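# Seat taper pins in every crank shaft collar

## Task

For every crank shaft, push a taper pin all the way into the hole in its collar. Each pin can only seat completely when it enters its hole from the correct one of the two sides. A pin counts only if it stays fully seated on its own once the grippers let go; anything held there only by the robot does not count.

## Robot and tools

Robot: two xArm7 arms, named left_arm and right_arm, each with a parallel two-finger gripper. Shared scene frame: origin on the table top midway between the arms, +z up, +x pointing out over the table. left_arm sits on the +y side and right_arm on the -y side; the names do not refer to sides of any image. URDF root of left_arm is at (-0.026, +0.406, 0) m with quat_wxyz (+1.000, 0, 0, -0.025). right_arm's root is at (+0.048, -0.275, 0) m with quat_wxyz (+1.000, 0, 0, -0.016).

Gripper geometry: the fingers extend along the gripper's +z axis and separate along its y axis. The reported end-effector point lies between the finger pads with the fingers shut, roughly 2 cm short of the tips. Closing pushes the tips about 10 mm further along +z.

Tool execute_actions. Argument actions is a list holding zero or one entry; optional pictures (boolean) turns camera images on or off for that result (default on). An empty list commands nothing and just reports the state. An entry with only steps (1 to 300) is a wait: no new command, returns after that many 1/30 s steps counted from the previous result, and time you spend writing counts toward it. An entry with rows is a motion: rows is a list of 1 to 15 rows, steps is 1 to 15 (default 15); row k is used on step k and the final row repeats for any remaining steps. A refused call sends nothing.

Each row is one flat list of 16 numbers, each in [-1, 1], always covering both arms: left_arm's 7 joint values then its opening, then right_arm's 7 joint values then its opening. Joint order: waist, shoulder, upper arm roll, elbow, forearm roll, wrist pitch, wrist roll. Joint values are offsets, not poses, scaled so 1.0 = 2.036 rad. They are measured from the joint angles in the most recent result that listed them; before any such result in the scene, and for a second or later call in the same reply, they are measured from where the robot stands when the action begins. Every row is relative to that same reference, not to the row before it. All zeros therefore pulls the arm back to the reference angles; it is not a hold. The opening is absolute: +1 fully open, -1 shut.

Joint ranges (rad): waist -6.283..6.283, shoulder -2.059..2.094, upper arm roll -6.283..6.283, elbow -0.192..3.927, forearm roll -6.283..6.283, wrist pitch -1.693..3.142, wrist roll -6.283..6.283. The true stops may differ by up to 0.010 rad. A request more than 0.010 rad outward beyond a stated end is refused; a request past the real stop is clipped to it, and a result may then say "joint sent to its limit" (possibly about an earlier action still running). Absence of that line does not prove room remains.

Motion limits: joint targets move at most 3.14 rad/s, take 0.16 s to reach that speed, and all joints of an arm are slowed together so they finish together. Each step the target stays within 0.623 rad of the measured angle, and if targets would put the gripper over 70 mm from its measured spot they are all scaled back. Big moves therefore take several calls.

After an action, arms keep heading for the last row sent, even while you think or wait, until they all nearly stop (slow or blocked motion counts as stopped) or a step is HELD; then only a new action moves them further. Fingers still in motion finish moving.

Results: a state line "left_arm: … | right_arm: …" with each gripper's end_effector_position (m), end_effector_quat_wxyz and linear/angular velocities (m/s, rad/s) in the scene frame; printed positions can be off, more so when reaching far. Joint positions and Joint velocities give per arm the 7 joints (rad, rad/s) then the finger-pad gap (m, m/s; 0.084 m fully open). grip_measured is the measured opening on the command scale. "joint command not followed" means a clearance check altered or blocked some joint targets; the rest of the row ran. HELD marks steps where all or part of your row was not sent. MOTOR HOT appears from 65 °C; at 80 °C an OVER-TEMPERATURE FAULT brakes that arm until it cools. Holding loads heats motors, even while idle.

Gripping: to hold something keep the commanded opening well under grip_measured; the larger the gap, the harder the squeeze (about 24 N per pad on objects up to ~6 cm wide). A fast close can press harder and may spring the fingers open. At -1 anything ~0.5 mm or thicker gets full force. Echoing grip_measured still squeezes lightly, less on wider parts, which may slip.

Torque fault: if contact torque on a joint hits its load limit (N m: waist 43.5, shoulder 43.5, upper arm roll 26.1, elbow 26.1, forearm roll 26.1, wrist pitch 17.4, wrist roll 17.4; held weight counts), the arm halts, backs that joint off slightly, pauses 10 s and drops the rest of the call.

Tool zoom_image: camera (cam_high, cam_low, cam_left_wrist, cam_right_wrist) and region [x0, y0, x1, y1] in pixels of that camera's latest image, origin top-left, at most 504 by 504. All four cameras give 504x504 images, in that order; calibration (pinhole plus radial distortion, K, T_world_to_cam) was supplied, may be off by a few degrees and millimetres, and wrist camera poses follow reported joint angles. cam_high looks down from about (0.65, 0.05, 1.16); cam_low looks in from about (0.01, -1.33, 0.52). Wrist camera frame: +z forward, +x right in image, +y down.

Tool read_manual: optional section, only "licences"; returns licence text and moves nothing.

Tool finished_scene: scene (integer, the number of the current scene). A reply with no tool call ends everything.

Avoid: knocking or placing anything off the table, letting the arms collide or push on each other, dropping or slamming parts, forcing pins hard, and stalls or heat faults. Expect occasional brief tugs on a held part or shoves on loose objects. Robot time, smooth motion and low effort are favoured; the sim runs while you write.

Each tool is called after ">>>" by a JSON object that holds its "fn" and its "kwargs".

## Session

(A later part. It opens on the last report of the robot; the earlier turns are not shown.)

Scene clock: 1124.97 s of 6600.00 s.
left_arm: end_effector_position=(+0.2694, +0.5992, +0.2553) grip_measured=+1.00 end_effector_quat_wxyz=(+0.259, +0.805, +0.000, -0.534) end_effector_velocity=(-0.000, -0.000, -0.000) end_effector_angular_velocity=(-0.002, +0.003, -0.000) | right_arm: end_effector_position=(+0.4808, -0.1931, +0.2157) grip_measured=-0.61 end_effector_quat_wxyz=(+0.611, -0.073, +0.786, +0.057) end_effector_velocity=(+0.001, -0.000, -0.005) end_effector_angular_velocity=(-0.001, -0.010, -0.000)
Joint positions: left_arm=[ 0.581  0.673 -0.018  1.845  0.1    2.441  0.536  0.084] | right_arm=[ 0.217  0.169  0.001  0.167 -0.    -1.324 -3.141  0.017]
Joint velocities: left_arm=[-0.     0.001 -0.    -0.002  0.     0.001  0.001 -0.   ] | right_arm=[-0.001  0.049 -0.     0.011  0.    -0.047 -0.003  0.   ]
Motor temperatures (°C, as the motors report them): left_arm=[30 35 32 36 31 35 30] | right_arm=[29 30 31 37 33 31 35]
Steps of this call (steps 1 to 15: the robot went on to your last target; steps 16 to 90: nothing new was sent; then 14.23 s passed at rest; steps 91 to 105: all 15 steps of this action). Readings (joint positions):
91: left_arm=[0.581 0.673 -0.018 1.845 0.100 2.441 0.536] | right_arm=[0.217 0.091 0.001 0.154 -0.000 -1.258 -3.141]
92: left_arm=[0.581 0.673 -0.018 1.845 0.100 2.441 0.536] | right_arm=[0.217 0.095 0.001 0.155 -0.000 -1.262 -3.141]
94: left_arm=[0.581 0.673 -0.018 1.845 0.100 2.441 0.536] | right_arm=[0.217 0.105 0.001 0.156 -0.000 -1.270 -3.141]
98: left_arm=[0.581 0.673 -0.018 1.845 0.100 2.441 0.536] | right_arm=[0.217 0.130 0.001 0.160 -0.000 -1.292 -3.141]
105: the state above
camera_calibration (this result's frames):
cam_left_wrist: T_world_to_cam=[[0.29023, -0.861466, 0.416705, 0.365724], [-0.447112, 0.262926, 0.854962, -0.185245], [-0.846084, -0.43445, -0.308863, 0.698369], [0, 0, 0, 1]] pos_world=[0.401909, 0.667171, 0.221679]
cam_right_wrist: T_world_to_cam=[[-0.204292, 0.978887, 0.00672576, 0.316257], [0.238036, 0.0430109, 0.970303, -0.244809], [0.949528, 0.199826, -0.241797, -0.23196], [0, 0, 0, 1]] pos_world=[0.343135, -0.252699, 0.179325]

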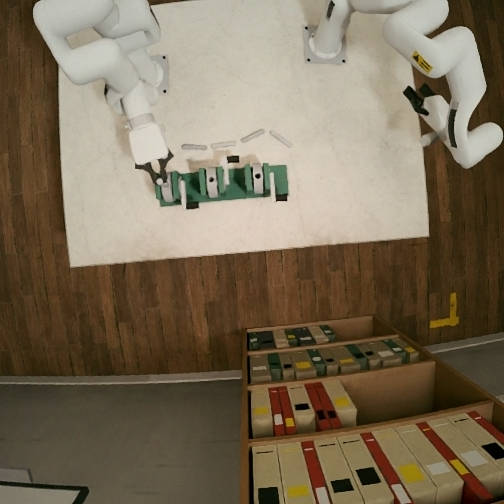

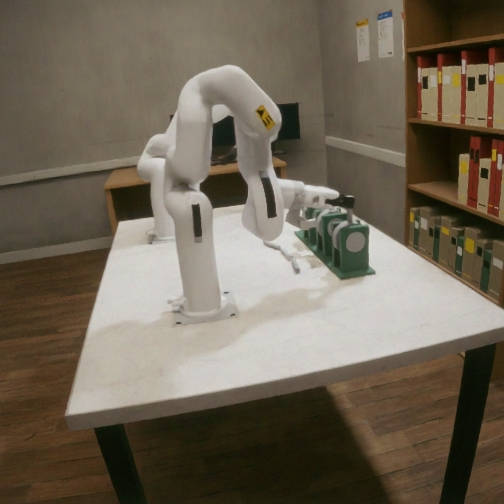

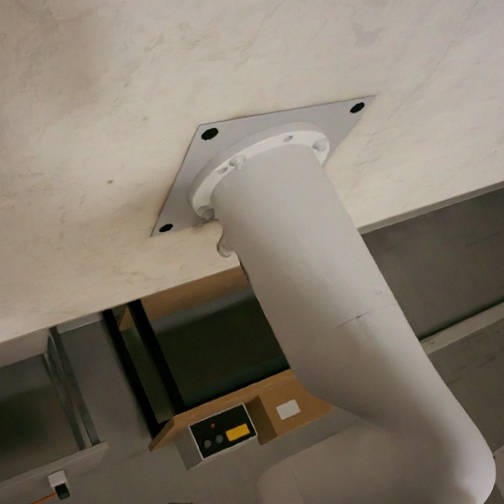

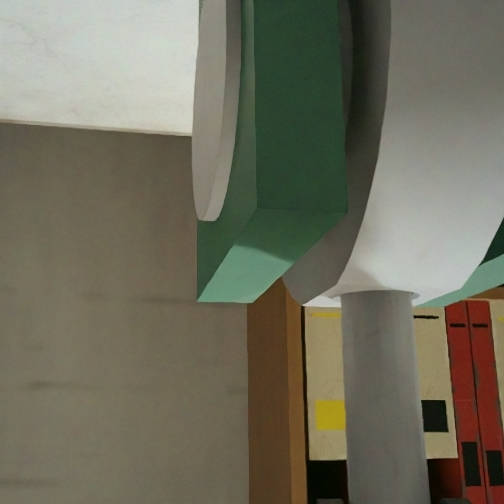

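>>> {"fn": "execute_actions", "kwargs": {"actions": [{"rows": [[0,0,0,0,0,0,0,1, 0,0.015,0,0.003,0,-0.012,0,-0.85],[0,0,0,0,0,0,0,1, 0,0.015,0,0.003,0,-0.012,0,-0.85],[0,0,0,0,0,0,0,1, 0,0.03,0,0.006,0,-0.024,0,-0.85],[0,0,0,0,0,0,0,1, 0,0.03,0,0.006,0,-0.024,0,-0.85],[0,0,0,0,0,0,0,1, 0,0.03,0,0.006,0,-0.024,0,-0.85],[0,0,0,0,0,0,0,1, 0,0.0447,0,0.0091,0,-0.0356,0,-0.85],[0,0,0,0,0,0,0,1, 0,0.0447,0,0.0091,0,-0.0356,0,-0.85],[0,0,0,0,0,0,0,1, 0,0.0447,0,0.0091,0,-0.0356,0,-0.85],[0,0,0,0,0,0,0,1, 0,0.06,0,0.0127,0,-0.047,0,-0.85],[0,0,0,0,0,0,0,1, 0,0.06,0,0.0127,0,-0.047,0,-0.85],[0,0,0,0,0,0,0,1, 0,0.06,0,0.0127,0,-0.047,0,-0.85],[0,0,0,0,0,0,0,1, 0,0.074,0,0.0162,0,-0.0578,0,-0.85]], "steps": 15}]}}

Scene clock: 1137.43 s of 6600.00 s.
left_arm: end_effector_position=(+0.2694, +0.5992, +0.2553) grip_measured=+1.00 end_effector_quat_wxyz=(+0.259, +0.805, +0.000, -0.534) end_effector_velocity=(+0.000, +0.000, +0.001) end_effector_angular_velocity=(+0.002, -0.001, +0.000) | right_arm: end_effector_position=(+0.4809, -0.1931, +0.1928) grip_measured=-0.61 end_effector_quat_wxyz=(+0.610, -0.073, +0.787, +0.057) end_effector_velocity=(-0.003, +0.000, -0.036) end_effector_angular_velocity=(-0.001, +0.016, +0.001)
Joint positions: left_arm=[ 0.581  0.673 -0.018  1.845  0.1    2.441  0.536  0.084] | right_arm=[ 0.217  0.306  0.001  0.196 -0.    -1.43  -3.141  0.017]
Joint velocities: left_arm=[ 0.    -0.002  0.     0.001  0.001  0.001 -0.001  0.   ] | right_arm=[-0.     0.186  0.001  0.038 -0.001 -0.132  0.001 -0.   ]
Motor temperatures (°C, as the motors report them): left_arm=[30 35 32 36 31 35 30] | right_arm=[29 30 31 37 33 31 35]
Steps of this call (steps 1 to 15: the robot went on to your last target; steps 16 to 90: nothing new was sent; then 8.97 s passed at rest; steps 91 to 105: all 15 steps of this action). Readings (joint positions):
91: left_arm=[0.581 0.673 -0.018 1.845 0.100 2.441 0.536] | right_arm=[0.217 0.174 0.001 0.168 -0.000 -1.328 -3.141]
92: left_arm=[0.581 0.673 -0.018 1.845 0.100 2.441 0.536] | right_arm=[0.217 0.178 0.001 0.169 -0.000 -1.333 -3.141]
94: left_arm=[0.581 0.673 -0.018 1.845 0.100 2.441 0.536] | right_arm=[0.217 0.197 0.001 0.172 -0.000 -1.347 -3.141]
98: left_arm=[0.581 0.673 -0.018 1.845 0.100 2.441 0.536] | right_arm=[0.217 0.238 0.001 0.181 -0.000 -1.378 -3.141]
105: the state above
camera_calibration (this result's frames):
cam_left_wrist: T_world_to_cam=[[0.29023, -0.861466, 0.416705, 0.365724], [-0.447112, 0.262926, 0.854962, -0.185246], [-0.846084, -0.43445, -0.308863, 0.698369], [0, 0, 0, 1]] pos_world=[0.401909, 0.667171, 0.221679]
cam_right_wrist: T_world_to_cam=[[-0.204287, 0.978887, 0.0068858, 0.316364], [0.239283, 0.0431137, 0.969992, -0.223096], [0.949216, 0.199805, -0.243039, -0.237155], [0, 0, 0, 1]] pos_world=[0.343124, -0.252682, 0.156585]

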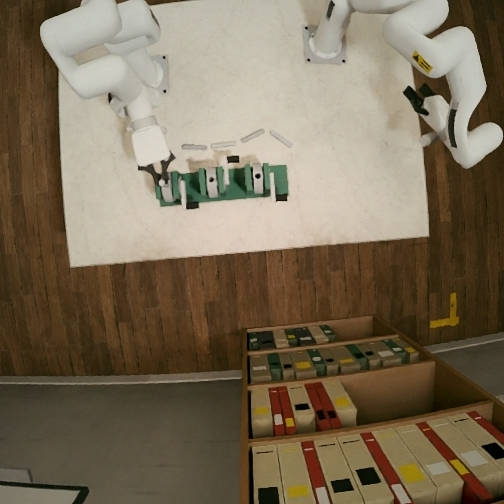

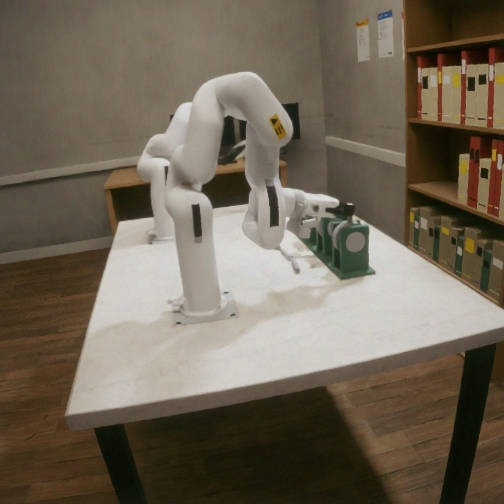

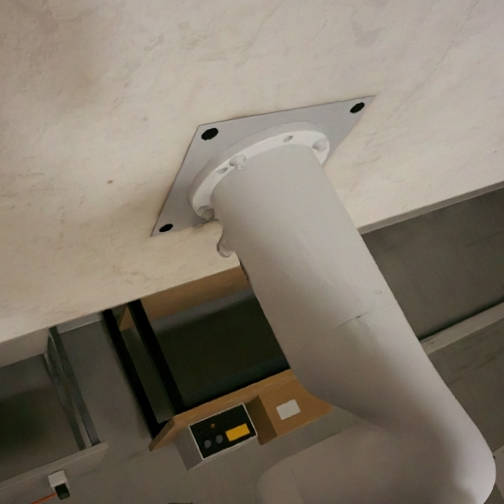

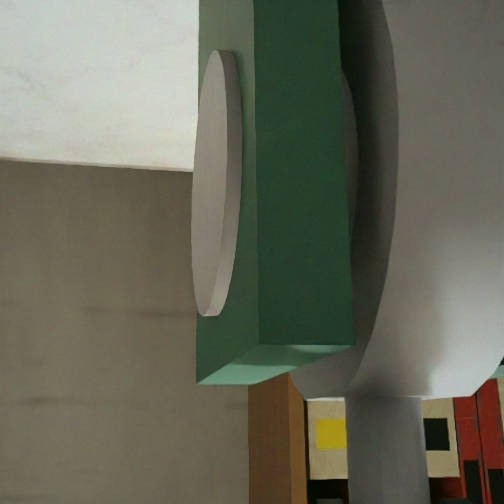

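>>> {"fn": "execute_actions", "kwargs": {"actions": [{"rows": [[0,0,0,0,0,0,0,1, 0,0.008,0,0.002,0,-0.006,0,-0.85],[0,0,0,0,0,0,0,1, 0,0.008,0,0.002,0,-0.006,0,-0.85],[0,0,0,0,0,0,0,1, 0,0.016,0,0.0045,0,-0.012,0,-0.85],[0,0,0,0,0,0,0,1, 0,0.016,0,0.0045,0,-0.012,0,-0.85],[0,0,0,0,0,0,0,1, 0,0.016,0,0.0045,0,-0.012,0,-0.85],[0,0,0,0,0,0,0,1, 0,0.025,0,0.007,0,-0.018,0,-0.85],[0,0,0,0,0,0,0,1, 0,0.025,0,0.007,0,-0.018,0,-0.85],[0,0,0,0,0,0,0,1, 0,0.025,0,0.007,0,-0.018,0,-0.85],[0,0,0,0,0,0,0,1, 0,0.0345,0,0.0093,0,-0.0251,0,-0.85]], "steps": 15}]}}

Scene clock: 1145.97 s of 6600.00 s.
left_arm: end_effector_position=(+0.2694, +0.5992, +0.2553) grip_measured=+1.00 end_effector_quat_wxyz=(+0.259, +0.805, +0.000, -0.534) end_effector_velocity=(-0.000, -0.000, -0.000) end_effector_angular_velocity=(+0.001, +0.001, +0.000) | right_arm: end_effector_position=(+0.4811, -0.1930, +0.1811) grip_measured=-0.61 end_effector_quat_wxyz=(+0.610, -0.073, +0.787, +0.057) end_effector_velocity=(+0.001, -0.000, -0.002) end_effector_angular_velocity=(+0.002, -0.008, -0.001)
Joint positions: left_arm=[ 0.581  0.673 -0.018  1.845  0.1    2.441  0.536  0.084] | right_arm=[ 0.217  0.374  0.001  0.214 -0.    -1.479 -3.141  0.017]
Joint velocities: left_arm=[ 0.     0.     0.    -0.001  0.    -0.    -0.001 -0.   ] | right_arm=[ 0.001  0.026 -0.001  0.009  0.    -0.025  0.001  0.   ]
Motor temperatures (°C, as the motors report them): left_arm=[30 35 32 36 31 35 30] | right_arm=[29 30 31 36 33 31 35]
Steps of this call (steps 1 to 30: the robot went on to your last target; steps 31 to 90: nothing new was sent; then 5.03 s passed at rest; steps 91 to 105: all 15 steps of this action). Readings (joint positions):
91: left_arm=[0.581 0.673 -0.018 1.845 0.100 2.441 0.536] | right_arm=[0.217 0.320 0.001 0.200 -0.000 -1.442 -3.141]
92: left_arm=[0.581 0.673 -0.018 1.845 0.100 2.441 0.536] | right_arm=[0.217 0.321 0.001 0.200 -0.000 -1.442 -3.141]
94: left_arm=[0.581 0.673 -0.018 1.845 0.100 2.441 0.536] | right_arm=[0.217 0.325 0.001 0.201 -0.000 -1.445 -3.141]
98: left_arm=[0.581 0.673 -0.018 1.845 0.100 2.441 0.536] | right_arm=[0.217 0.345 0.001 0.207 -0.000 -1.459 -3.141]
105: the state above
camera_calibration (this result's frames):
cam_left_wrist: T_world_to_cam=[[0.29023, -0.861466, 0.416705, 0.365724], [-0.447112, 0.262926, 0.854962, -0.185246], [-0.846084, -0.43445, -0.308862, 0.698369], [0, 0, 0, 1]] pos_world=[0.401909, 0.667171, 0.221679]
cam_right_wrist: T_world_to_cam=[[-0.204303, 0.978883, 0.0069729, 0.316423], [0.239903, 0.0431618, 0.969837, -0.212081], [0.949056, 0.199813, -0.243655, -0.240006], [0, 0, 0, 1]] pos_world=[0.343304, -0.252631, 0.144999]

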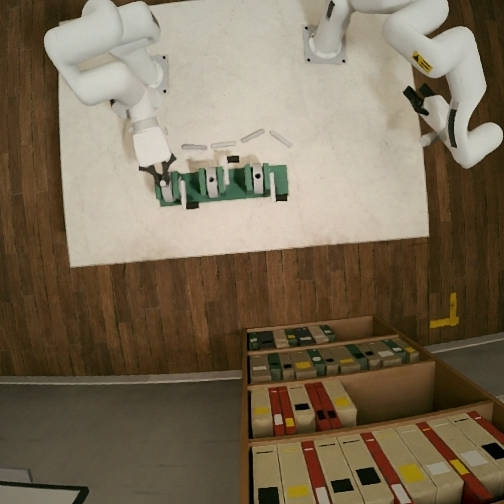

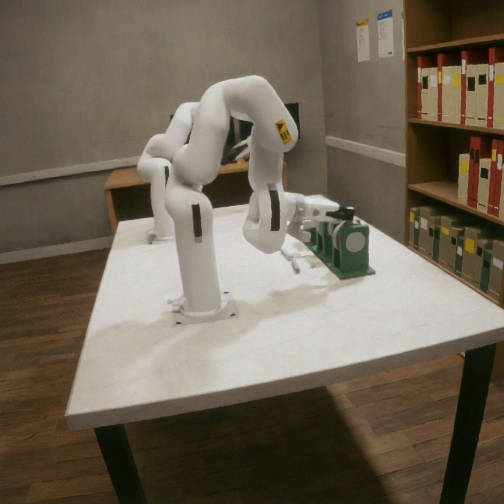

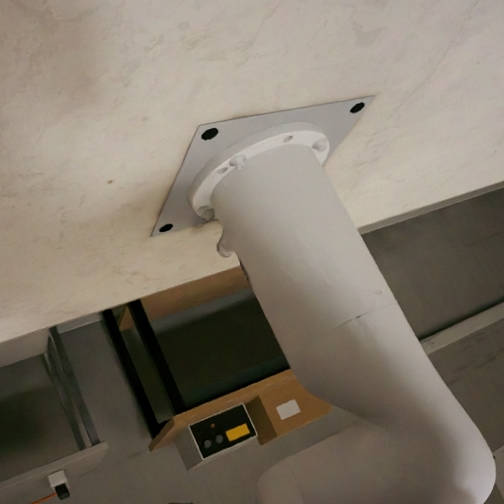

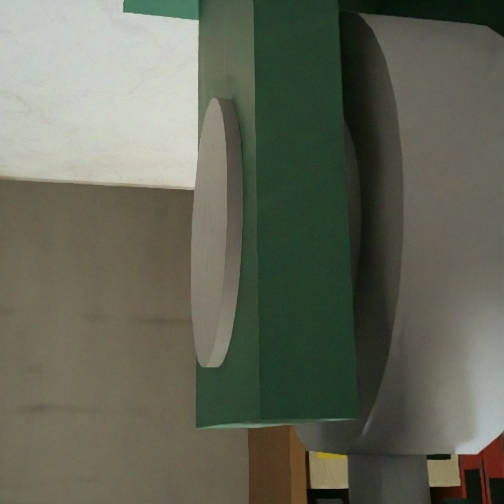

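Release gently.

>>> {"fn": "execute_actions", "kwargs": {"actions": [{"rows": [[0,0,0,0,0,0,0,1, 0,0,0,0,0,0,0,-0.7],[0,0,0,0,0,0,0,1, 0,0,0,0,0,0,0,-0.62],[0,0,0,0,0,0,0,1, 0,0,0,0,0,0,0,-0.58],[0,0,0,0,0,0,0,1, 0,0,0,0,0,0,0,-0.54],[0,0,0,0,0,0,0,1, 0,0,0,0,0,0,0,-0.5],[0,0,0,0,0,0,0,1, 0,0,0,0,0,0,0,-0.4],[0,0,0,0,0,0,0,1, 0,0,0,0,0,0,0,-0.3],[0,0,0,0,0,0,0,1, 0,0,0,0,0,0,0,-0.2]], "steps": 15}]}}

Scene clock: 1150.83 s of 6600.00 s.
left_arm: end_effector_position=(+0.2694, +0.5992, +0.2553) grip_measured=+1.00 end_effector_quat_wxyz=(+0.259, +0.805, +0.000, -0.534) end_effector_velocity=(-0.000, +0.000, -0.000) end_effector_angular_velocity=(-0.001, +0.001, -0.000) | right_arm: end_effector_position=(+0.4811, -0.1930, +0.1812) grip_measured=-0.21 end_effector_quat_wxyz=(+0.610, -0.073, +0.787, +0.057) end_effector_velocity=(-0.001, -0.001, -0.001) end_effector_angular_velocity=(-0.003, +0.004, -0.000)
Joint positions: left_arm=[ 0.581  0.673 -0.018  1.845  0.1    2.441  0.536  0.084] | right_arm=[ 0.217  0.374  0.001  0.214 -0.    -1.479 -3.141  0.035]
Joint velocities: left_arm=[-0.  0.  0. -0.  0.  0.  0. -0.] | right_arm=[ 0.001  0.    -0.002 -0.002 -0.001  0.002 -0.001  0.   ]
Motor temperatures (°C, as the motors report them): left_arm=[30 35 32 36 31 35 30] | right_arm=[29 30 31 36 33 31 35]
Steps of this call (steps 1 to 15: the robot went on to your last target; steps 16 to 90: nothing new was sent; then 1.37 s passed at rest; steps 91 to 105: all 15 steps of this action). Readings (joint positions):
91: left_arm=[0.581 0.673 -0.018 1.845 0.100 2.441 0.536] | right_arm=[0.217 0.376 0.001 0.215 -0.000 -1.481 -3.141]
92: left_arm=[0.581 0.673 -0.018 1.845 0.100 2.441 0.536] | right_arm=[0.217 0.375 0.001 0.215 -0.000 -1.480 -3.141]
94: left_arm=[0.581 0.673 -0.018 1.845 0.100 2.441 0.536] | right_arm=[0.217 0.374 0.001 0.215 -0.000 -1.479 -3.141]
98: left_arm=[0.581 0.673 -0.018 1.845 0.100 2.441 0.536] | right_arm=[0.217 0.374 0.001 0.215 -0.000 -1.479 -3.141]
105: the state above
camera_calibration (this result's frames):
cam_left_wrist: T_world_to_cam=[[0.29023, -0.861466, 0.416705, 0.365724], [-0.447112, 0.262926, 0.854962, -0.185246], [-0.846084, -0.43445, -0.308863, 0.698369], [0, 0, 0, 1]] pos_world=[0.401909, 0.667171, 0.221679]
cam_right_wrist: T_world_to_cam=[[-0.204308, 0.978882, 0.00696843, 0.316425], [0.239627, 0.0431093, 0.969907, -0.212069], [0.949124, 0.199829, -0.243374, -0.240107], [0, 0, 0, 1]] pos_world=[0.343357, -0.25262, 0.145047]

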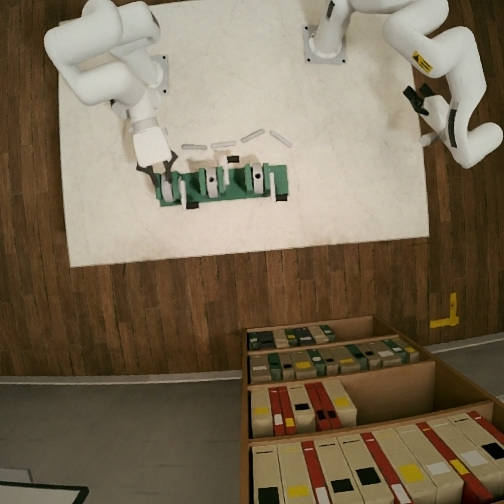

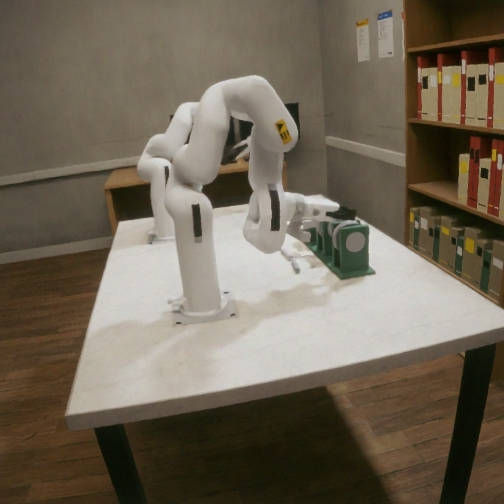

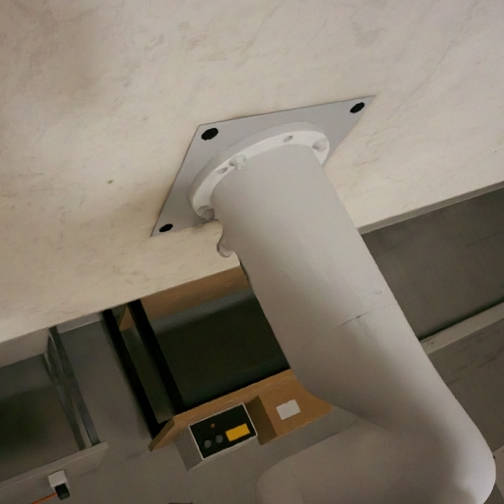

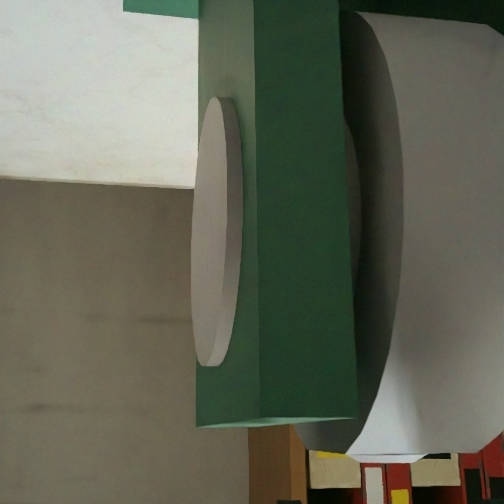

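>>> {"fn": "execute_actions", "kwargs": {"actions": [{"rows": [[0,0,0,0,0,0,0,1, 0,-0.05,0,-0.012,0,0.038,0,-0.2],[0,0,0,0,0,0,0,1, 0,-0.05,0,-0.012,0,0.038,0,-0.2],[0,0,0,0,0,0,0,1, 0,-0.1,0,-0.023,0,0.078,0,-0.2],[0,0,0,0,0,0,0,1, 0,-0.1,0,-0.023,0,0.078,0,-0.2],[0,0,0,0,0,0,0,1, 0,-0.1584,0,-0.0323,0,0.125,0,-0.2]], "steps": 15}]}}

Scene clock: 1160.23 s of 6600.00 s.
left_arm: end_effector_position=(+0.2694, +0.5992, +0.2553) grip_measured=+1.00 end_effector_quat_wxyz=(+0.259, +0.805, +0.000, -0.534) end_effector_velocity=(-0.000, +0.000, +0.001) end_effector_angular_velocity=(-0.001, +0.001, -0.000) | right_arm: end_effector_position=(+0.4810, -0.1930, +0.2340) grip_measured=-0.21 end_effector_quat_wxyz=(+0.611, -0.074, +0.786, +0.057) end_effector_velocity=(-0.002, -0.001, +0.003) end_effector_angular_velocity=(-0.003, +0.018, -0.001)
Joint positions: left_arm=[ 0.581  0.673 -0.018  1.845  0.1    2.441  0.536  0.084] | right_arm=[ 0.217  0.058  0.001  0.149 -0.    -1.23  -3.141  0.035]
Joint velocities: left_arm=[ 0.    -0.     0.     0.001  0.     0.002  0.001 -0.   ] | right_arm=[ 0.    -0.055 -0.    -0.014  0.001  0.06   0.    -0.   ]
Motor temperatures (°C, as the motors report them): left_arm=[30 35 32 36 31 35 30] | right_arm=[29 30 31 36 33 31 35]
Steps of this call (steps 1 to 15: the robot went on to your last target; steps 16 to 90: nothing new was sent; then 5.90 s passed at rest; steps 91 to 105: all 15 steps of this action). Readings (joint positions):
91: left_arm=[0.581 0.673 -0.018 1.845 0.100 2.441 0.536] | right_arm=[0.217 0.373 0.001 0.214 -0.000 -1.478 -3.141]
92: left_arm=[0.581 0.673 -0.018 1.845 0.100 2.441 0.536] | right_arm=[0.217 0.368 0.001 0.212 -0.000 -1.473 -3.141]
94: left_arm=[0.581 0.673 -0.018 1.845 0.100 2.441 0.536] | right_arm=[0.217 0.322 0.001 0.201 -0.000 -1.435 -3.141]
98: left_arm=[0.581 0.673 -0.018 1.845 0.100 2.441 0.536] | right_arm=[0.217 0.144 0.001 0.167 -0.000 -1.301 -3.141]
105: the state above
camera_calibration (this result's frames):
cam_left_wrist: T_world_to_cam=[[0.29023, -0.861466, 0.416705, 0.365724], [-0.447112, 0.262926, 0.854962, -0.185246], [-0.846084, -0.43445, -0.308862, 0.698369], [0, 0, 0, 1]] pos_world=[0.401909, 0.667171, 0.221679]
cam_right_wrist: T_world_to_cam=[[-0.204417, 0.978862, 0.0066232, 0.316167], [0.23785, 0.043105, 0.970345, -0.262511], [0.949548, 0.19993, -0.241634, -0.227694], [0, 0, 0, 1]] pos_world=[0.343275, -0.252645, 0.197614]

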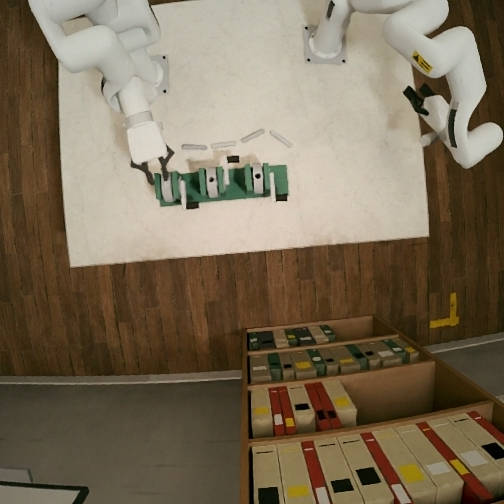

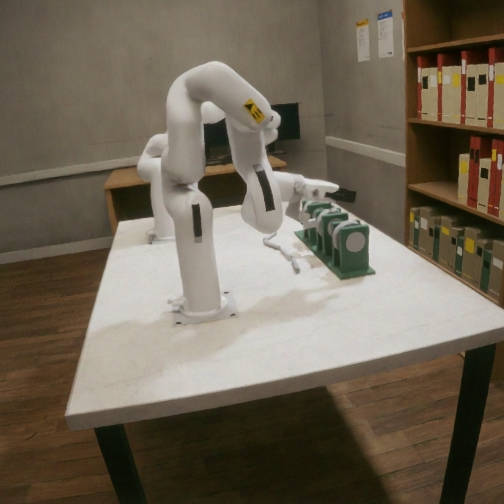

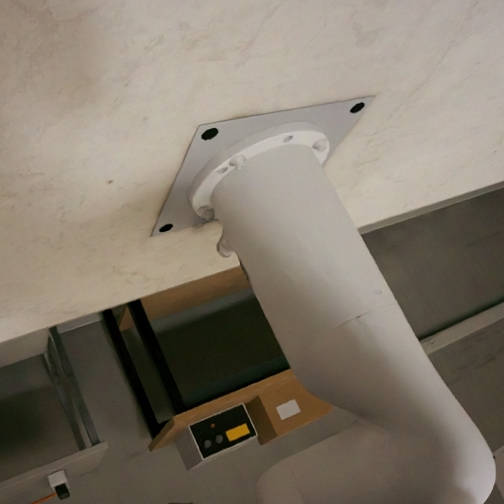

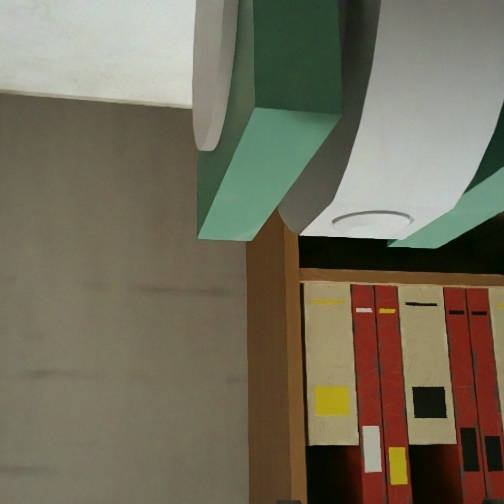

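>>> {"fn": "zoom_image", "kwargs": {"camera": "cam_right_wrist", "region": [290, 180, 470, 270]}}

Region (290, 180, 470, 270) of cam_right_wrist's 504x504 image, scaled by 2.800, with more detail than that image has.

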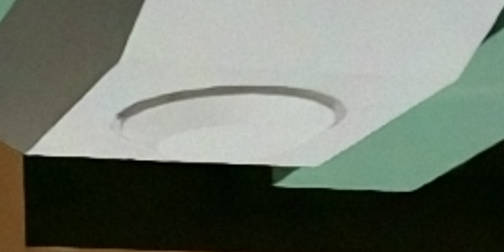

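>>> {"fn": "execute_actions", "kwargs": {"actions": [{"rows": [[0,0,0,0,0,0,0,1, 0.2439,-0.274,0,0.2706,0,0.653,1.0,0.0]], "steps": 15}], "pictures": false}}

>>> {"fn": "execute_actions", "kwargs": {"actions": [{"steps": 22}], "pictures": false}}

Scene clock: 1188.27 s of 6600.00 s.
left_arm: end_effector_position=(+0.2694, +0.5992, +0.2553) grip_measured=+1.00 end_effector_quat_wxyz=(+0.259, +0.805, +0.000, -0.534) end_effector_velocity=(-0.000, -0.000, +0.000) end_effector_angular_velocity=(+0.001, +0.001, +0.001) | right_arm: end_effector_position=(+0.5132, -0.0609, +0.3875) grip_measured=-0.01 end_effector_quat_wxyz=(+0.616, -0.015, +0.740, +0.268) end_effector_velocity=(-0.031, +0.297, +0.321) end_effector_angular_velocity=(+1.095, +0.489, +0.435)
Joint positions: left_arm=[ 0.581  0.673 -0.018  1.845  0.1    2.441  0.536  0.084] | right_arm=[ 0.461 -0.22   0.001  0.42  -0.    -0.834 -2.751  0.044]
Joint velocities: left_arm=[ 0.    -0.001  0.    -0.001 -0.     0.    -0.001  0.   ] | right_arm=[ 0.551 -0.611  0.001  0.609 -0.     1.206  1.206  0.   ]
Motor temperatures (°C, as the motors report them): left_arm=[30 35 32 36 31 35 30] | right_arm=[29 30 31 36 33 31 35]
From where the robot then was, a joint's target lay farther than a number of 1.0 reaches, so one or more steps of this call were cut to that.
Steps of this call (steps 1 to 15: the robot went on to your last target; steps 16 to 90: nothing new was sent; then 24.53 s passed at rest; steps 91 to 105: all 15 steps of this action). Readings (joint positions):
91: left_arm=[0.581 0.673 -0.018 1.845 0.100 2.441 0.536] | right_arm=[0.218 0.051 0.001 0.149 -0.000 -1.224 -3.141]
92: left_arm=[0.581 0.673 -0.018 1.845 0.100 2.441 0.536] | right_arm=[0.222 0.046 0.000 0.153 0.000 -1.217 -3.134]
94: left_arm=[0.581 0.673 -0.018 1.845 0.100 2.441 0.536] | right_arm=[0.254 0.012 -0.001 0.186 0.000 -1.174 -3.092]
98: left_arm=[0.581 0.673 -0.018 1.845 0.100 2.441 0.536] | right_arm=[0.332 -0.076 0.001 0.276 -0.000 -1.069 -2.986]
105: the state above

Scene clock: 1189.00 s of 6600.00 s.
left_arm: end_effector_position=(+0.2694, +0.5992, +0.2553) grip_measured=+1.00 end_effector_quat_wxyz=(+0.259, +0.805, +0.000, -0.534) end_effector_velocity=(-0.000, -0.000, -0.001) end_effector_angular_velocity=(-0.001, +0.001, -0.000) | right_arm: end_effector_position=(+0.4460, +0.0476, +0.4504) grip_measured=-0.01 end_effector_quat_wxyz=(+0.122, +0.518, +0.676, +0.509) end_effector_velocity=(-0.007, +0.002, +0.001) end_effector_angular_velocity=(+0.349, +0.324, -0.229)
Joint positions: left_arm=[ 0.581  0.673 -0.018  1.845  0.1    2.441  0.536  0.084] | right_arm=[ 0.712 -0.498  0.     0.698 -0.     0.094 -1.153  0.044]
Joint velocities: left_arm=[ 0.     0.002  0.    -0.    -0.    -0.     0.    -0.   ] | right_arm=[ 0.011 -0.015 -0.     0.015 -0.001  0.062  0.533 -0.   ]
Motor temperatures (°C, as the motors report them): left_arm=[30 35 32 36 31 35 30] | right_arm=[29 30 31 36 33 31 35]
Steps of this call (steps 1 to 22: the robot went on to your last target). Readings (joint positions):
1: left_arm=[0.581 0.673 -0.018 1.845 0.100 2.441 0.536] | right_arm=[0.480 -0.240 0.001 0.441 -0.000 -0.792 -2.709]
2: left_arm=[0.581 0.673 -0.018 1.845 0.100 2.441 0.536] | right_arm=[0.498 -0.261 0.001 0.461 -0.000 -0.747 -2.664]
4: left_arm=[0.581 0.673 -0.018 1.845 0.100 2.441 0.536] | right_arm=[0.536 -0.303 0.001 0.503 -0.000 -0.645 -2.562]
8: left_arm=[0.581 0.673 -0.018 1.845 0.100 2.441 0.536] | right_arm=[0.616 -0.391 0.001 0.592 -0.000 -0.360 -2.276]
22: the state above

>>> {"fn": "execute_actions", "kwargs": {"actions": [{"rows": [[0,0,0,0,0,0,0,1, 0.0007,0.1967,0,-0.013,0,0.3315,0.098,0.0]], "steps": 15}], "pictures": false}}

>>> {"fn": "execute_actions", "kwargs": {"actions": [{"steps": 15}]}}

Scene clock: 1195.20 s of 6600.00 s.
left_arm: end_effector_position=(+0.2694, +0.5992, +0.2553) grip_measured=+1.00 end_effector_quat_wxyz=(+0.259, +0.805, +0.000, -0.534) end_effector_velocity=(+0.000, +0.000, -0.000) end_effector_angular_velocity=(-0.000, +0.000, -0.000) | right_arm: end_effector_position=(+0.4194, +0.0270, +0.2375) grip_measured=-0.01 end_effector_quat_wxyz=(+0.039, +0.642, +0.731, +0.229) end_effector_velocity=(-0.162, -0.132, -0.461) end_effector_angular_velocity=(-0.902, +1.261, -0.191)
Joint positions: left_arm=[ 0.581  0.673 -0.018  1.845  0.1    2.441  0.536  0.084] | right_arm=[ 0.714 -0.268  0.001  0.684 -0.     0.483 -1.018  0.044]
Joint velocities: left_arm=[ 0.     0.001  0.     0.001  0.    -0.     0.     0.   ] | right_arm=[-0.     0.565 -0.    -0.038  0.     0.945  0.213 -0.   ]
Motor temperatures (°C, as the motors report them): left_arm=[30 35 32 36 31 35 30] | right_arm=[29 30 31 37 33 31 35]
Steps of this call (steps 1 to 30: the robot went on to your last target; steps 31 to 90: nothing new was sent; then 2.70 s passed at rest; steps 91 to 105: all 15 steps of this action). Readings (joint positions):
91: left_arm=[0.581 0.673 -0.018 1.845 0.100 2.441 0.536] | right_arm=[0.714 -0.500 0.001 0.700 -0.000 0.100 -1.105]
92: left_arm=[0.581 0.673 -0.018 1.845 0.100 2.441 0.536] | right_arm=[0.714 -0.497 0.001 0.701 -0.000 0.106 -1.104]
94: left_arm=[0.581 0.673 -0.018 1.845 0.100 2.441 0.536] | right_arm=[0.714 -0.472 0.001 0.703 -0.000 0.149 -1.093]
98: left_arm=[0.581 0.673 -0.018 1.845 0.100 2.441 0.536] | right_arm=[0.714 -0.397 0.001 0.693 -0.000 0.268 -1.066]
105: the state above

Scene clock: 1195.70 s of 6600.00 s.
left_arm: end_effector_position=(+0.2694, +0.5992, +0.2553) grip_measured=+1.00 end_effector_quat_wxyz=(+0.259, +0.805, +0.000, -0.534) end_effector_velocity=(-0.000, -0.000, -0.000) end_effector_angular_velocity=(-0.001, +0.002, -0.000) | right_arm: end_effector_position=(+0.3554, -0.0252, +0.1221) grip_measured=-0.01 end_effector_quat_wxyz=(+0.001, +0.684, +0.730, +0.004) end_effector_velocity=(-0.010, -0.008, -0.011) end_effector_angular_velocity=(-0.036, +0.043, -0.007)
Joint positions: left_arm=[ 0.581  0.673 -0.018  1.845  0.1    2.441  0.536  0.084] | right_arm=[ 0.714 -0.101  0.     0.673 -0.     0.765 -0.954  0.044]
Joint velocities: left_arm=[-0.    -0.    -0.    -0.002  0.     0.     0.     0.   ] | right_arm=[ 0.     0.018  0.001 -0.004 -0.001  0.034  0.008 -0.   ]
Motor temperatures (°C, as the motors report them): left_arm=[30 35 32 36 31 35 30] | right_arm=[29 30 31 38 33 31 35]
Steps of this call (steps 1 to 15: the robot went on to your last target). Readings (joint positions):
1: left_arm=[0.581 0.673 -0.018 1.845 0.100 2.441 0.536] | right_arm=[0.714 -0.249 0.001 0.682 -0.000 0.515 -1.011]
2: left_arm=[0.581 0.673 -0.018 1.845 0.100 2.441 0.536] | right_arm=[0.714 -0.230 0.001 0.681 -0.000 0.547 -1.003]
4: left_arm=[0.581 0.673 -0.018 1.845 0.100 2.441 0.536] | right_arm=[0.714 -0.191 0.001 0.678 -0.000 0.612 -0.989]
8: left_arm=[0.581 0.673 -0.018 1.845 0.100 2.441 0.536] | right_arm=[0.714 -0.120 0.001 0.671 -0.000 0.728 -0.963]
15: the state above
camera_calibration (this result's frames):
cam_left_wrist: T_world_to_cam=[[0.29023, -0.861466, 0.416705, 0.365724], [-0.447112, 0.262926, 0.854962, -0.185246], [-0.846084, -0.434449, -0.308863, 0.698369], [0, 0, 0, 1]] pos_world=[0.401909, 0.667171, 0.221679]
cam_right_wrist: T_world_to_cam=[[0.997584, 0.0641022, 0.0267831, -0.325671], [0.0641045, -0.997943, 0.000775075, 0.0225905], [0.0267777, 0.000943717, -0.999641, 0.246404], [0, 0, 0, 1]] pos_world=[0.316838, 0.0431878, 0.25502]

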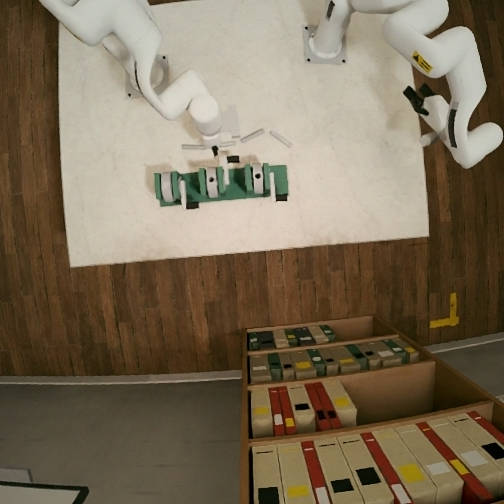

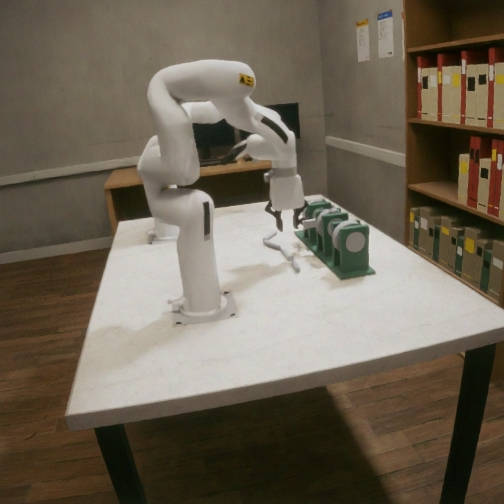

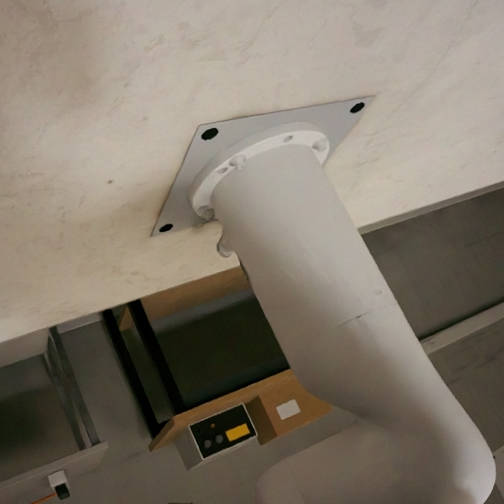

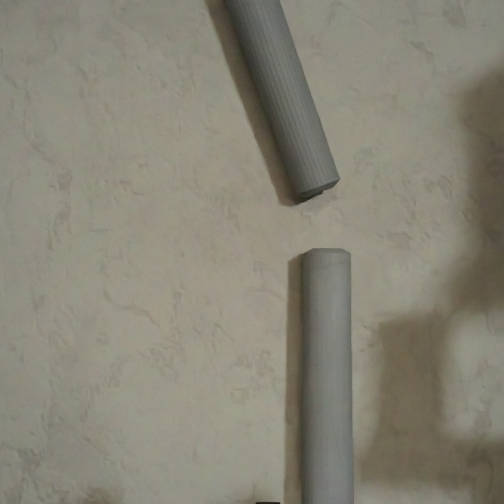

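>>> {"fn": "execute_actions", "kwargs": {"actions": [{"rows": [[0,0,0,0,0,0,0,1, 0,0.05,0,-0.012,0,-0.06,0,0.0],[0,0,0,0,0,0,0,1, 0,0.05,0,-0.012,0,-0.06,0,0.0],[0,0,0,0,0,0,0,1, 0,0.1,0,-0.024,0,-0.12,0,0.0],[0,0,0,0,0,0,0,1, 0,0.1,0,-0.024,0,-0.12,0,0.0],[0,0,0,0,0,0,0,1, 0,0.1,0,-0.024,0,-0.12,0,0.0],[0,0,0,0,0,0,0,1, 0,0.1,0,-0.024,0,-0.12,0,0.0],[0,0,0,0,0,0,0,1, 0,0.1,0,-0.024,0,-0.12,0,0.0],[0,0,0,0,0,0,0,1, 0,0.1251,0,-0.0303,0,-0.1509,0,0.0]], "steps": 15}], "pictures": false}}

>>> {"fn": "execute_actions", "kwargs": {"actions": [{"steps": 10}], "pictures": false}}

Scene clock: 1205.27 s of 6600.00 s.
left_arm: end_effector_position=(+0.2694, +0.5992, +0.2553) grip_measured=+1.00 end_effector_quat_wxyz=(+0.259, +0.805, +0.000, -0.534) end_effector_velocity=(+0.000, +0.000, -0.001) end_effector_angular_velocity=(+0.001, +0.000, -0.000) | right_arm: end_effector_position=(+0.3534, -0.0267, +0.0261) grip_measured=-0.01 end_effector_quat_wxyz=(-0.000, +0.683, +0.730, -0.001) end_effector_velocity=(+0.012, +0.009, -0.014) end_effector_angular_velocity=(+0.035, -0.042, +0.001)
Joint positions: left_arm=[ 0.581  0.673 -0.018  1.845  0.1    2.441  0.536  0.084] | right_arm=[ 0.714  0.147  0.     0.613 -0.     0.468 -0.954  0.044]
Joint velocities: left_arm=[-0.     0.001 -0.     0.     0.    -0.001 -0.001  0.   ] | right_arm=[-0.001  0.06   0.001  0.002 -0.    -0.112 -0.     0.   ]
Motor temperatures (°C, as the motors report them): left_arm=[30 35 32 36 31 35 30] | right_arm=[29 30 31 38 33 31 35]
Steps of this call (steps 1 to 15: the robot went on to your last target; steps 16 to 90: nothing new was sent; then 6.07 s passed at rest; steps 91 to 105: all 15 steps of this action). Readings (joint positions):
91: left_arm=[0.581 0.673 -0.018 1.845 0.100 2.441 0.536] | right_arm=[0.714 -0.097 0.000 0.672 -0.000 0.768 -0.953]
92: left_arm=[0.581 0.673 -0.018 1.845 0.100 2.441 0.536] | right_arm=[0.714 -0.094 0.000 0.671 -0.000 0.762 -0.953]
94: left_arm=[0.581 0.673 -0.018 1.845 0.100 2.441 0.536] | right_arm=[0.713 -0.058 0.000 0.666 -0.000 0.711 -0.953]
98: left_arm=[0.581 0.673 -0.018 1.845 0.100 2.441 0.536] | right_arm=[0.714 0.069 0.001 0.629 -0.000 0.571 -0.954]
105: the state above

Scene clock: 1205.60 s of 6600.00 s.
left_arm: end_effector_position=(+0.2694, +0.5992, +0.2553) grip_measured=+1.00 end_effector_quat_wxyz=(+0.259, +0.805, +0.000, -0.534) end_effector_velocity=(-0.000, -0.000, +0.000) end_effector_angular_velocity=(-0.002, +0.001, -0.000) | right_arm: end_effector_position=(+0.3538, -0.0265, +0.0242) grip_measured=-0.01 end_effector_quat_wxyz=(-0.000, +0.684, +0.730, -0.000) end_effector_velocity=(-0.002, -0.002, -0.003) end_effector_angular_velocity=(-0.004, +0.004, -0.004)
Joint positions: left_arm=[ 0.581  0.673 -0.018  1.845  0.1    2.441  0.536  0.084] | right_arm=[ 0.714  0.153  0.     0.612 -0.     0.458 -0.954  0.044]
Joint velocities: left_arm=[ 0.    -0.001 -0.    -0.002 -0.     0.001  0.001  0.   ] | right_arm=[-0.001  0.004 -0.001 -0.004 -0.    -0.002  0.002 -0.   ]
Motor temperatures (°C, as the motors report them): left_arm=[30 35 32 36 31 35 30] | right_arm=[29 30 31 38 33 31 35]
Steps of this call (steps 1 to 10: the robot went on to your last target). Readings (joint positions):
1: left_arm=[0.581 0.673 -0.018 1.845 0.100 2.441 0.536] | right_arm=[0.714 0.149 0.000 0.613 -0.000 0.465 -0.954]
2: left_arm=[0.581 0.673 -0.018 1.845 0.100 2.441 0.536] | right_arm=[0.714 0.150 0.000 0.613 -0.000 0.463 -0.954]
4: left_arm=[0.581 0.673 -0.018 1.845 0.100 2.441 0.536] | right_arm=[0.714 0.151 0.000 0.613 -0.000 0.460 -0.954]
8: left_arm=[0.581 0.673 -0.018 1.845 0.100 2.441 0.536] | right_arm=[0.714 0.153 0.000 0.612 -0.000 0.459 -0.954]
10: the state above

>>> {"fn": "execute_actions", "kwargs": {"actions": [{"rows": [[0,0,0,0,0,0,0,1, 0,0,0,0,0,0,0,-0.15],[0,0,0,0,0,0,0,1, 0,0,0,0,0,0,0,-0.3],[0,0,0,0,0,0,0,1, 0,0,0,0,0,0,0,-0.4],[0,0,0,0,0,0,0,1, 0,0,0,0,0,0,0,-0.48],[0,0,0,0,0,0,0,1, 0,0,0,0,0,0,0,-0.54],[0,0,0,0,0,0,0,1, 0,0,0,0,0,0,0,-0.6],[0,0,0,0,0,0,0,1, 0,0,0,0,0,0,0,-0.66],[0,0,0,0,0,0,0,1, 0,0,0,0,0,0,0,-0.72],[0,0,0,0,0,0,0,1, 0,0,0,0,0,0,0,-0.85]], "steps": 15}]}}

Scene clock: 1211.63 s of 6600.00 s.
left_arm: end_effector_position=(+0.2694, +0.5992, +0.2553) grip_measured=+1.00 end_effector_quat_wxyz=(+0.259, +0.805, +0.000, -0.534) end_effector_velocity=(+0.000, +0.000, +0.001) end_effector_angular_velocity=(+0.001, -0.002, -0.000) | right_arm: end_effector_position=(+0.3540, -0.0263, +0.0244) grip_measured=-0.61 end_effector_quat_wxyz=(+0.000, +0.684, +0.730, +0.000) end_effector_velocity=(+0.001, +0.000, +0.001) end_effector_angular_velocity=(+0.001, -0.001, +0.001)
Joint positions: left_arm=[ 0.581  0.673 -0.018  1.845  0.1    2.441  0.536  0.084] | right_arm=[ 0.714  0.153  0.     0.612 -0.     0.458 -0.954  0.017]
Joint velocities: left_arm=[-0.    -0.002  0.     0.     0.     0.     0.    -0.   ] | right_arm=[-0.001 -0.002  0.     0.    -0.     0.    -0.001  0.   ]
Motor temperatures (°C, as the motors report them): left_arm=[30 35 32 36 31 35 30] | right_arm=[29 30 31 38 33 31 35]
Steps of this call (steps 1 to 15: the robot went on to your last target; steps 16 to 90: nothing new was sent; then 2.53 s passed at rest; steps 91 to 105: all 15 steps of this action). Readings (joint positions):
91: left_arm=[0.581 0.673 -0.018 1.845 0.100 2.441 0.536] | right_arm=[0.714 0.154 0.000 0.611 -0.000 0.458 -0.954]
92: left_arm=[0.581 0.673 -0.018 1.845 0.100 2.441 0.536] | right_arm=[0.714 0.154 0.000 0.611 -0.000 0.458 -0.954]
94: left_arm=[0.581 0.673 -0.018 1.845 0.100 2.441 0.536] | right_arm=[0.713 0.153 0.000 0.612 -0.000 0.458 -0.954]
98: left_arm=[0.581 0.673 -0.018 1.845 0.100 2.441 0.536] | right_arm=[0.714 0.153 0.000 0.612 -0.000 0.458 -0.954]
105: the state above
camera_calibration (this result's frames):
cam_left_wrist: T_world_to_cam=[[0.29023, -0.861466, 0.416705, 0.365724], [-0.447112, 0.262927, 0.854962, -0.185246], [-0.846084, -0.434449, -0.308863, 0.698369], [0, 0, 0, 1]] pos_world=[0.401909, 0.667171, 0.221679]
cam_right_wrist: T_world_to_cam=[[0.997728, 0.0641848, 0.0204909, -0.321535], [0.064093, -0.997931, 0.00510953, 0.0215707], [0.0207765, -0.0037846, -0.999777, 0.150788], [0, 0, 0, 1]] pos_world=[0.316289, 0.0427344, 0.157233]

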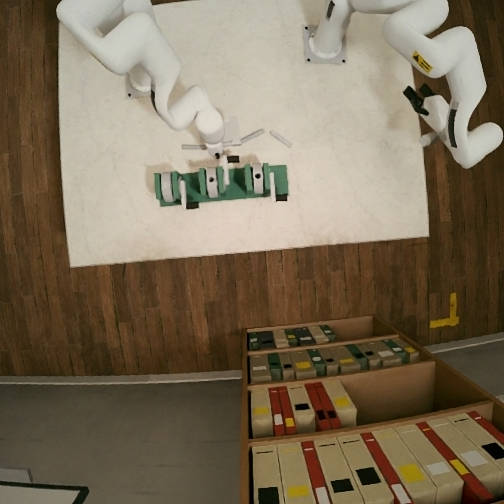

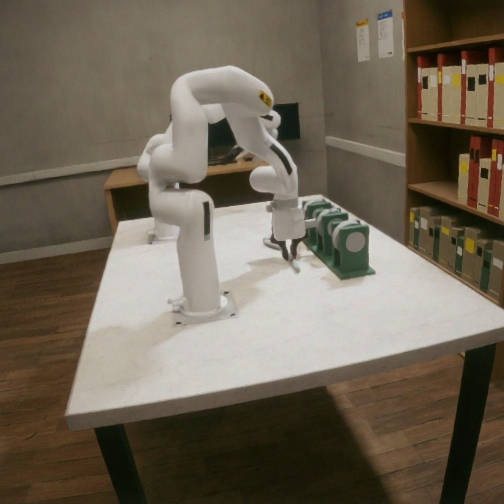

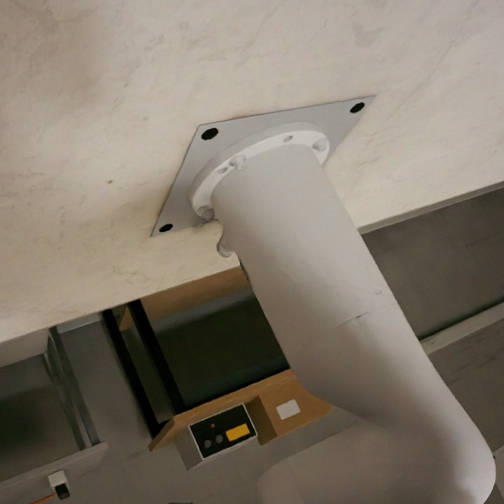

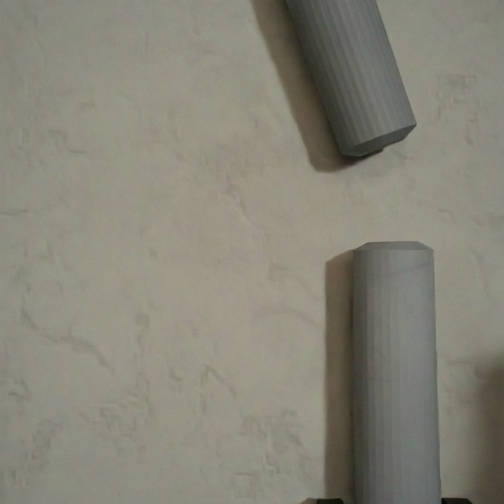

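>>> {"fn": "execute_actions", "kwargs": {"actions": [{"rows": [[0,0,0,0,0,0,0,1, 0,-0.02,0,0.01,0,0.03,0,-0.85],[0,0,0,0,0,0,0,1, 0,-0.02,0,0.01,0,0.03,0,-0.85],[0,0,0,0,0,0,0,1, 0,-0.05,0,0.025,0,0.075,0,-0.85],[0,0,0,0,0,0,0,1, 0,-0.05,0,0.025,0,0.075,0,-0.85],[0,0,0,0,0,0,0,1, 0,-0.1,0,0.07,0,0.17,0,-0.85],[0,0,0,0,0,0,0,1, 0,-0.1,0,0.07,0,0.17,0,-0.85],[0,0,0,0,0,0,0,1, 0,-0.1,0,0.07,0,0.17,0,-0.85],[0,0,0,0,0,0,0,1, 0.009,-0.2048,0,0.1872,0,0.3925,-0.6,-0.85]], "steps": 15}], "pictures": false}}

>>> {"fn": "execute_actions", "kwargs": {"actions": [{"steps": 20}], "pictures": false}}

Scene clock: 1249.50 s of 6600.00 s.
left_arm: end_effector_position=(+0.2694, +0.5992, +0.2553) grip_measured=+1.00 end_effector_quat_wxyz=(+0.259, +0.805, +0.000, -0.534) end_effector_velocity=(-0.000, -0.000, +0.000) end_effector_angular_velocity=(-0.001, +0.002, -0.000) | right_arm: end_effector_position=(+0.3714, -0.0083, +0.1692) grip_measured=-0.61 end_effector_quat_wxyz=(-0.000, +0.579, +0.815, -0.000) end_effector_velocity=(-0.004, +0.020, +0.400) end_effector_angular_velocity=(+0.032, -0.038, +1.831)
Joint positions: left_arm=[ 0.581  0.673 -0.018  1.845  0.1    2.441  0.536  0.084] | right_arm=[ 0.721 -0.102  0.     0.826 -0.     0.929 -1.217  0.017]
Joint velocities: left_arm=[-0.    -0.    -0.    -0.001  0.     0.001  0.001  0.   ] | right_arm=[ 0.04  -0.584  0.003  0.612  0.     1.147 -1.788  0.   ]
Motor temperatures (°C, as the motors report them): left_arm=[30 35 32 36 31 35 30] | right_arm=[29 30 31 37 33 31 35]
Steps of this call (steps 1 to 15: the robot went on to your last target; steps 16 to 90: nothing new was sent; then 34.37 s passed at rest; steps 91 to 105: all 15 steps of this action). Readings (joint positions):
91: left_arm=[0.581 0.673 -0.018 1.845 0.100 2.441 0.536] | right_arm=[0.714 0.153 0.000 0.612 -0.000 0.459 -0.954]
92: left_arm=[0.581 0.673 -0.018 1.845 0.100 2.441 0.536] | right_arm=[0.714 0.150 0.000 0.613 -0.000 0.466 -0.954]
94: left_arm=[0.581 0.673 -0.018 1.845 0.100 2.441 0.536] | right_arm=[0.714 0.128 0.001 0.620 -0.000 0.506 -0.954]
98: left_arm=[0.581 0.673 -0.018 1.845 0.100 2.441 0.536] | right_arm=[0.714 0.035 0.000 0.684 -0.000 0.656 -0.954]
105: the state above

Scene clock: 1250.17 s of 6600.00 s.
left_arm: end_effector_position=(+0.2694, +0.5992, +0.2553) grip_measured=+1.00 end_effector_quat_wxyz=(+0.259, +0.805, +0.000, -0.534) end_effector_velocity=(+0.000, +0.000, +0.000) end_effector_angular_velocity=(+0.001, -0.001, +0.000) | right_arm: end_effector_position=(+0.3539, -0.0171, +0.2789) grip_measured=-0.61 end_effector_quat_wxyz=(-0.001, +0.134, +0.991, -0.001) end_effector_velocity=(+0.001, +0.001, +0.008) end_effector_angular_velocity=(+0.008, -0.009, +0.043)
Joint positions: left_arm=[ 0.581  0.673 -0.018  1.845  0.1    2.441  0.536  0.084] | right_arm=[ 0.732 -0.262  0.     0.992 -0.     1.256 -2.171  0.017]
Joint velocities: left_arm=[-0.    -0.    -0.     0.001 -0.     0.    -0.001  0.   ] | right_arm=[ 0.001 -0.008 -0.     0.013 -0.     0.008 -0.042  0.   ]
Motor temperatures (°C, as the motors report them): left_arm=[30 35 32 36 31 35 30] | right_arm=[29 30 31 37 33 31 35]
Steps of this call (steps 1 to 20: the robot went on to your last target). Readings (joint positions):
1: left_arm=[0.581 0.673 -0.018 1.845 0.100 2.441 0.536] | right_arm=[0.722 -0.122 0.000 0.846 -0.000 0.967 -1.279]
2: left_arm=[0.581 0.673 -0.018 1.845 0.100 2.441 0.536] | right_arm=[0.723 -0.140 0.000 0.865 -0.000 1.004 -1.346]
4: left_arm=[0.581 0.673 -0.018 1.845 0.100 2.441 0.536] | right_arm=[0.726 -0.174 0.000 0.901 -0.000 1.074 -1.498]
8: left_arm=[0.581 0.673 -0.018 1.845 0.100 2.441 0.536] | right_arm=[0.730 -0.231 0.000 0.959 -0.000 1.188 -1.864]
20: the state above


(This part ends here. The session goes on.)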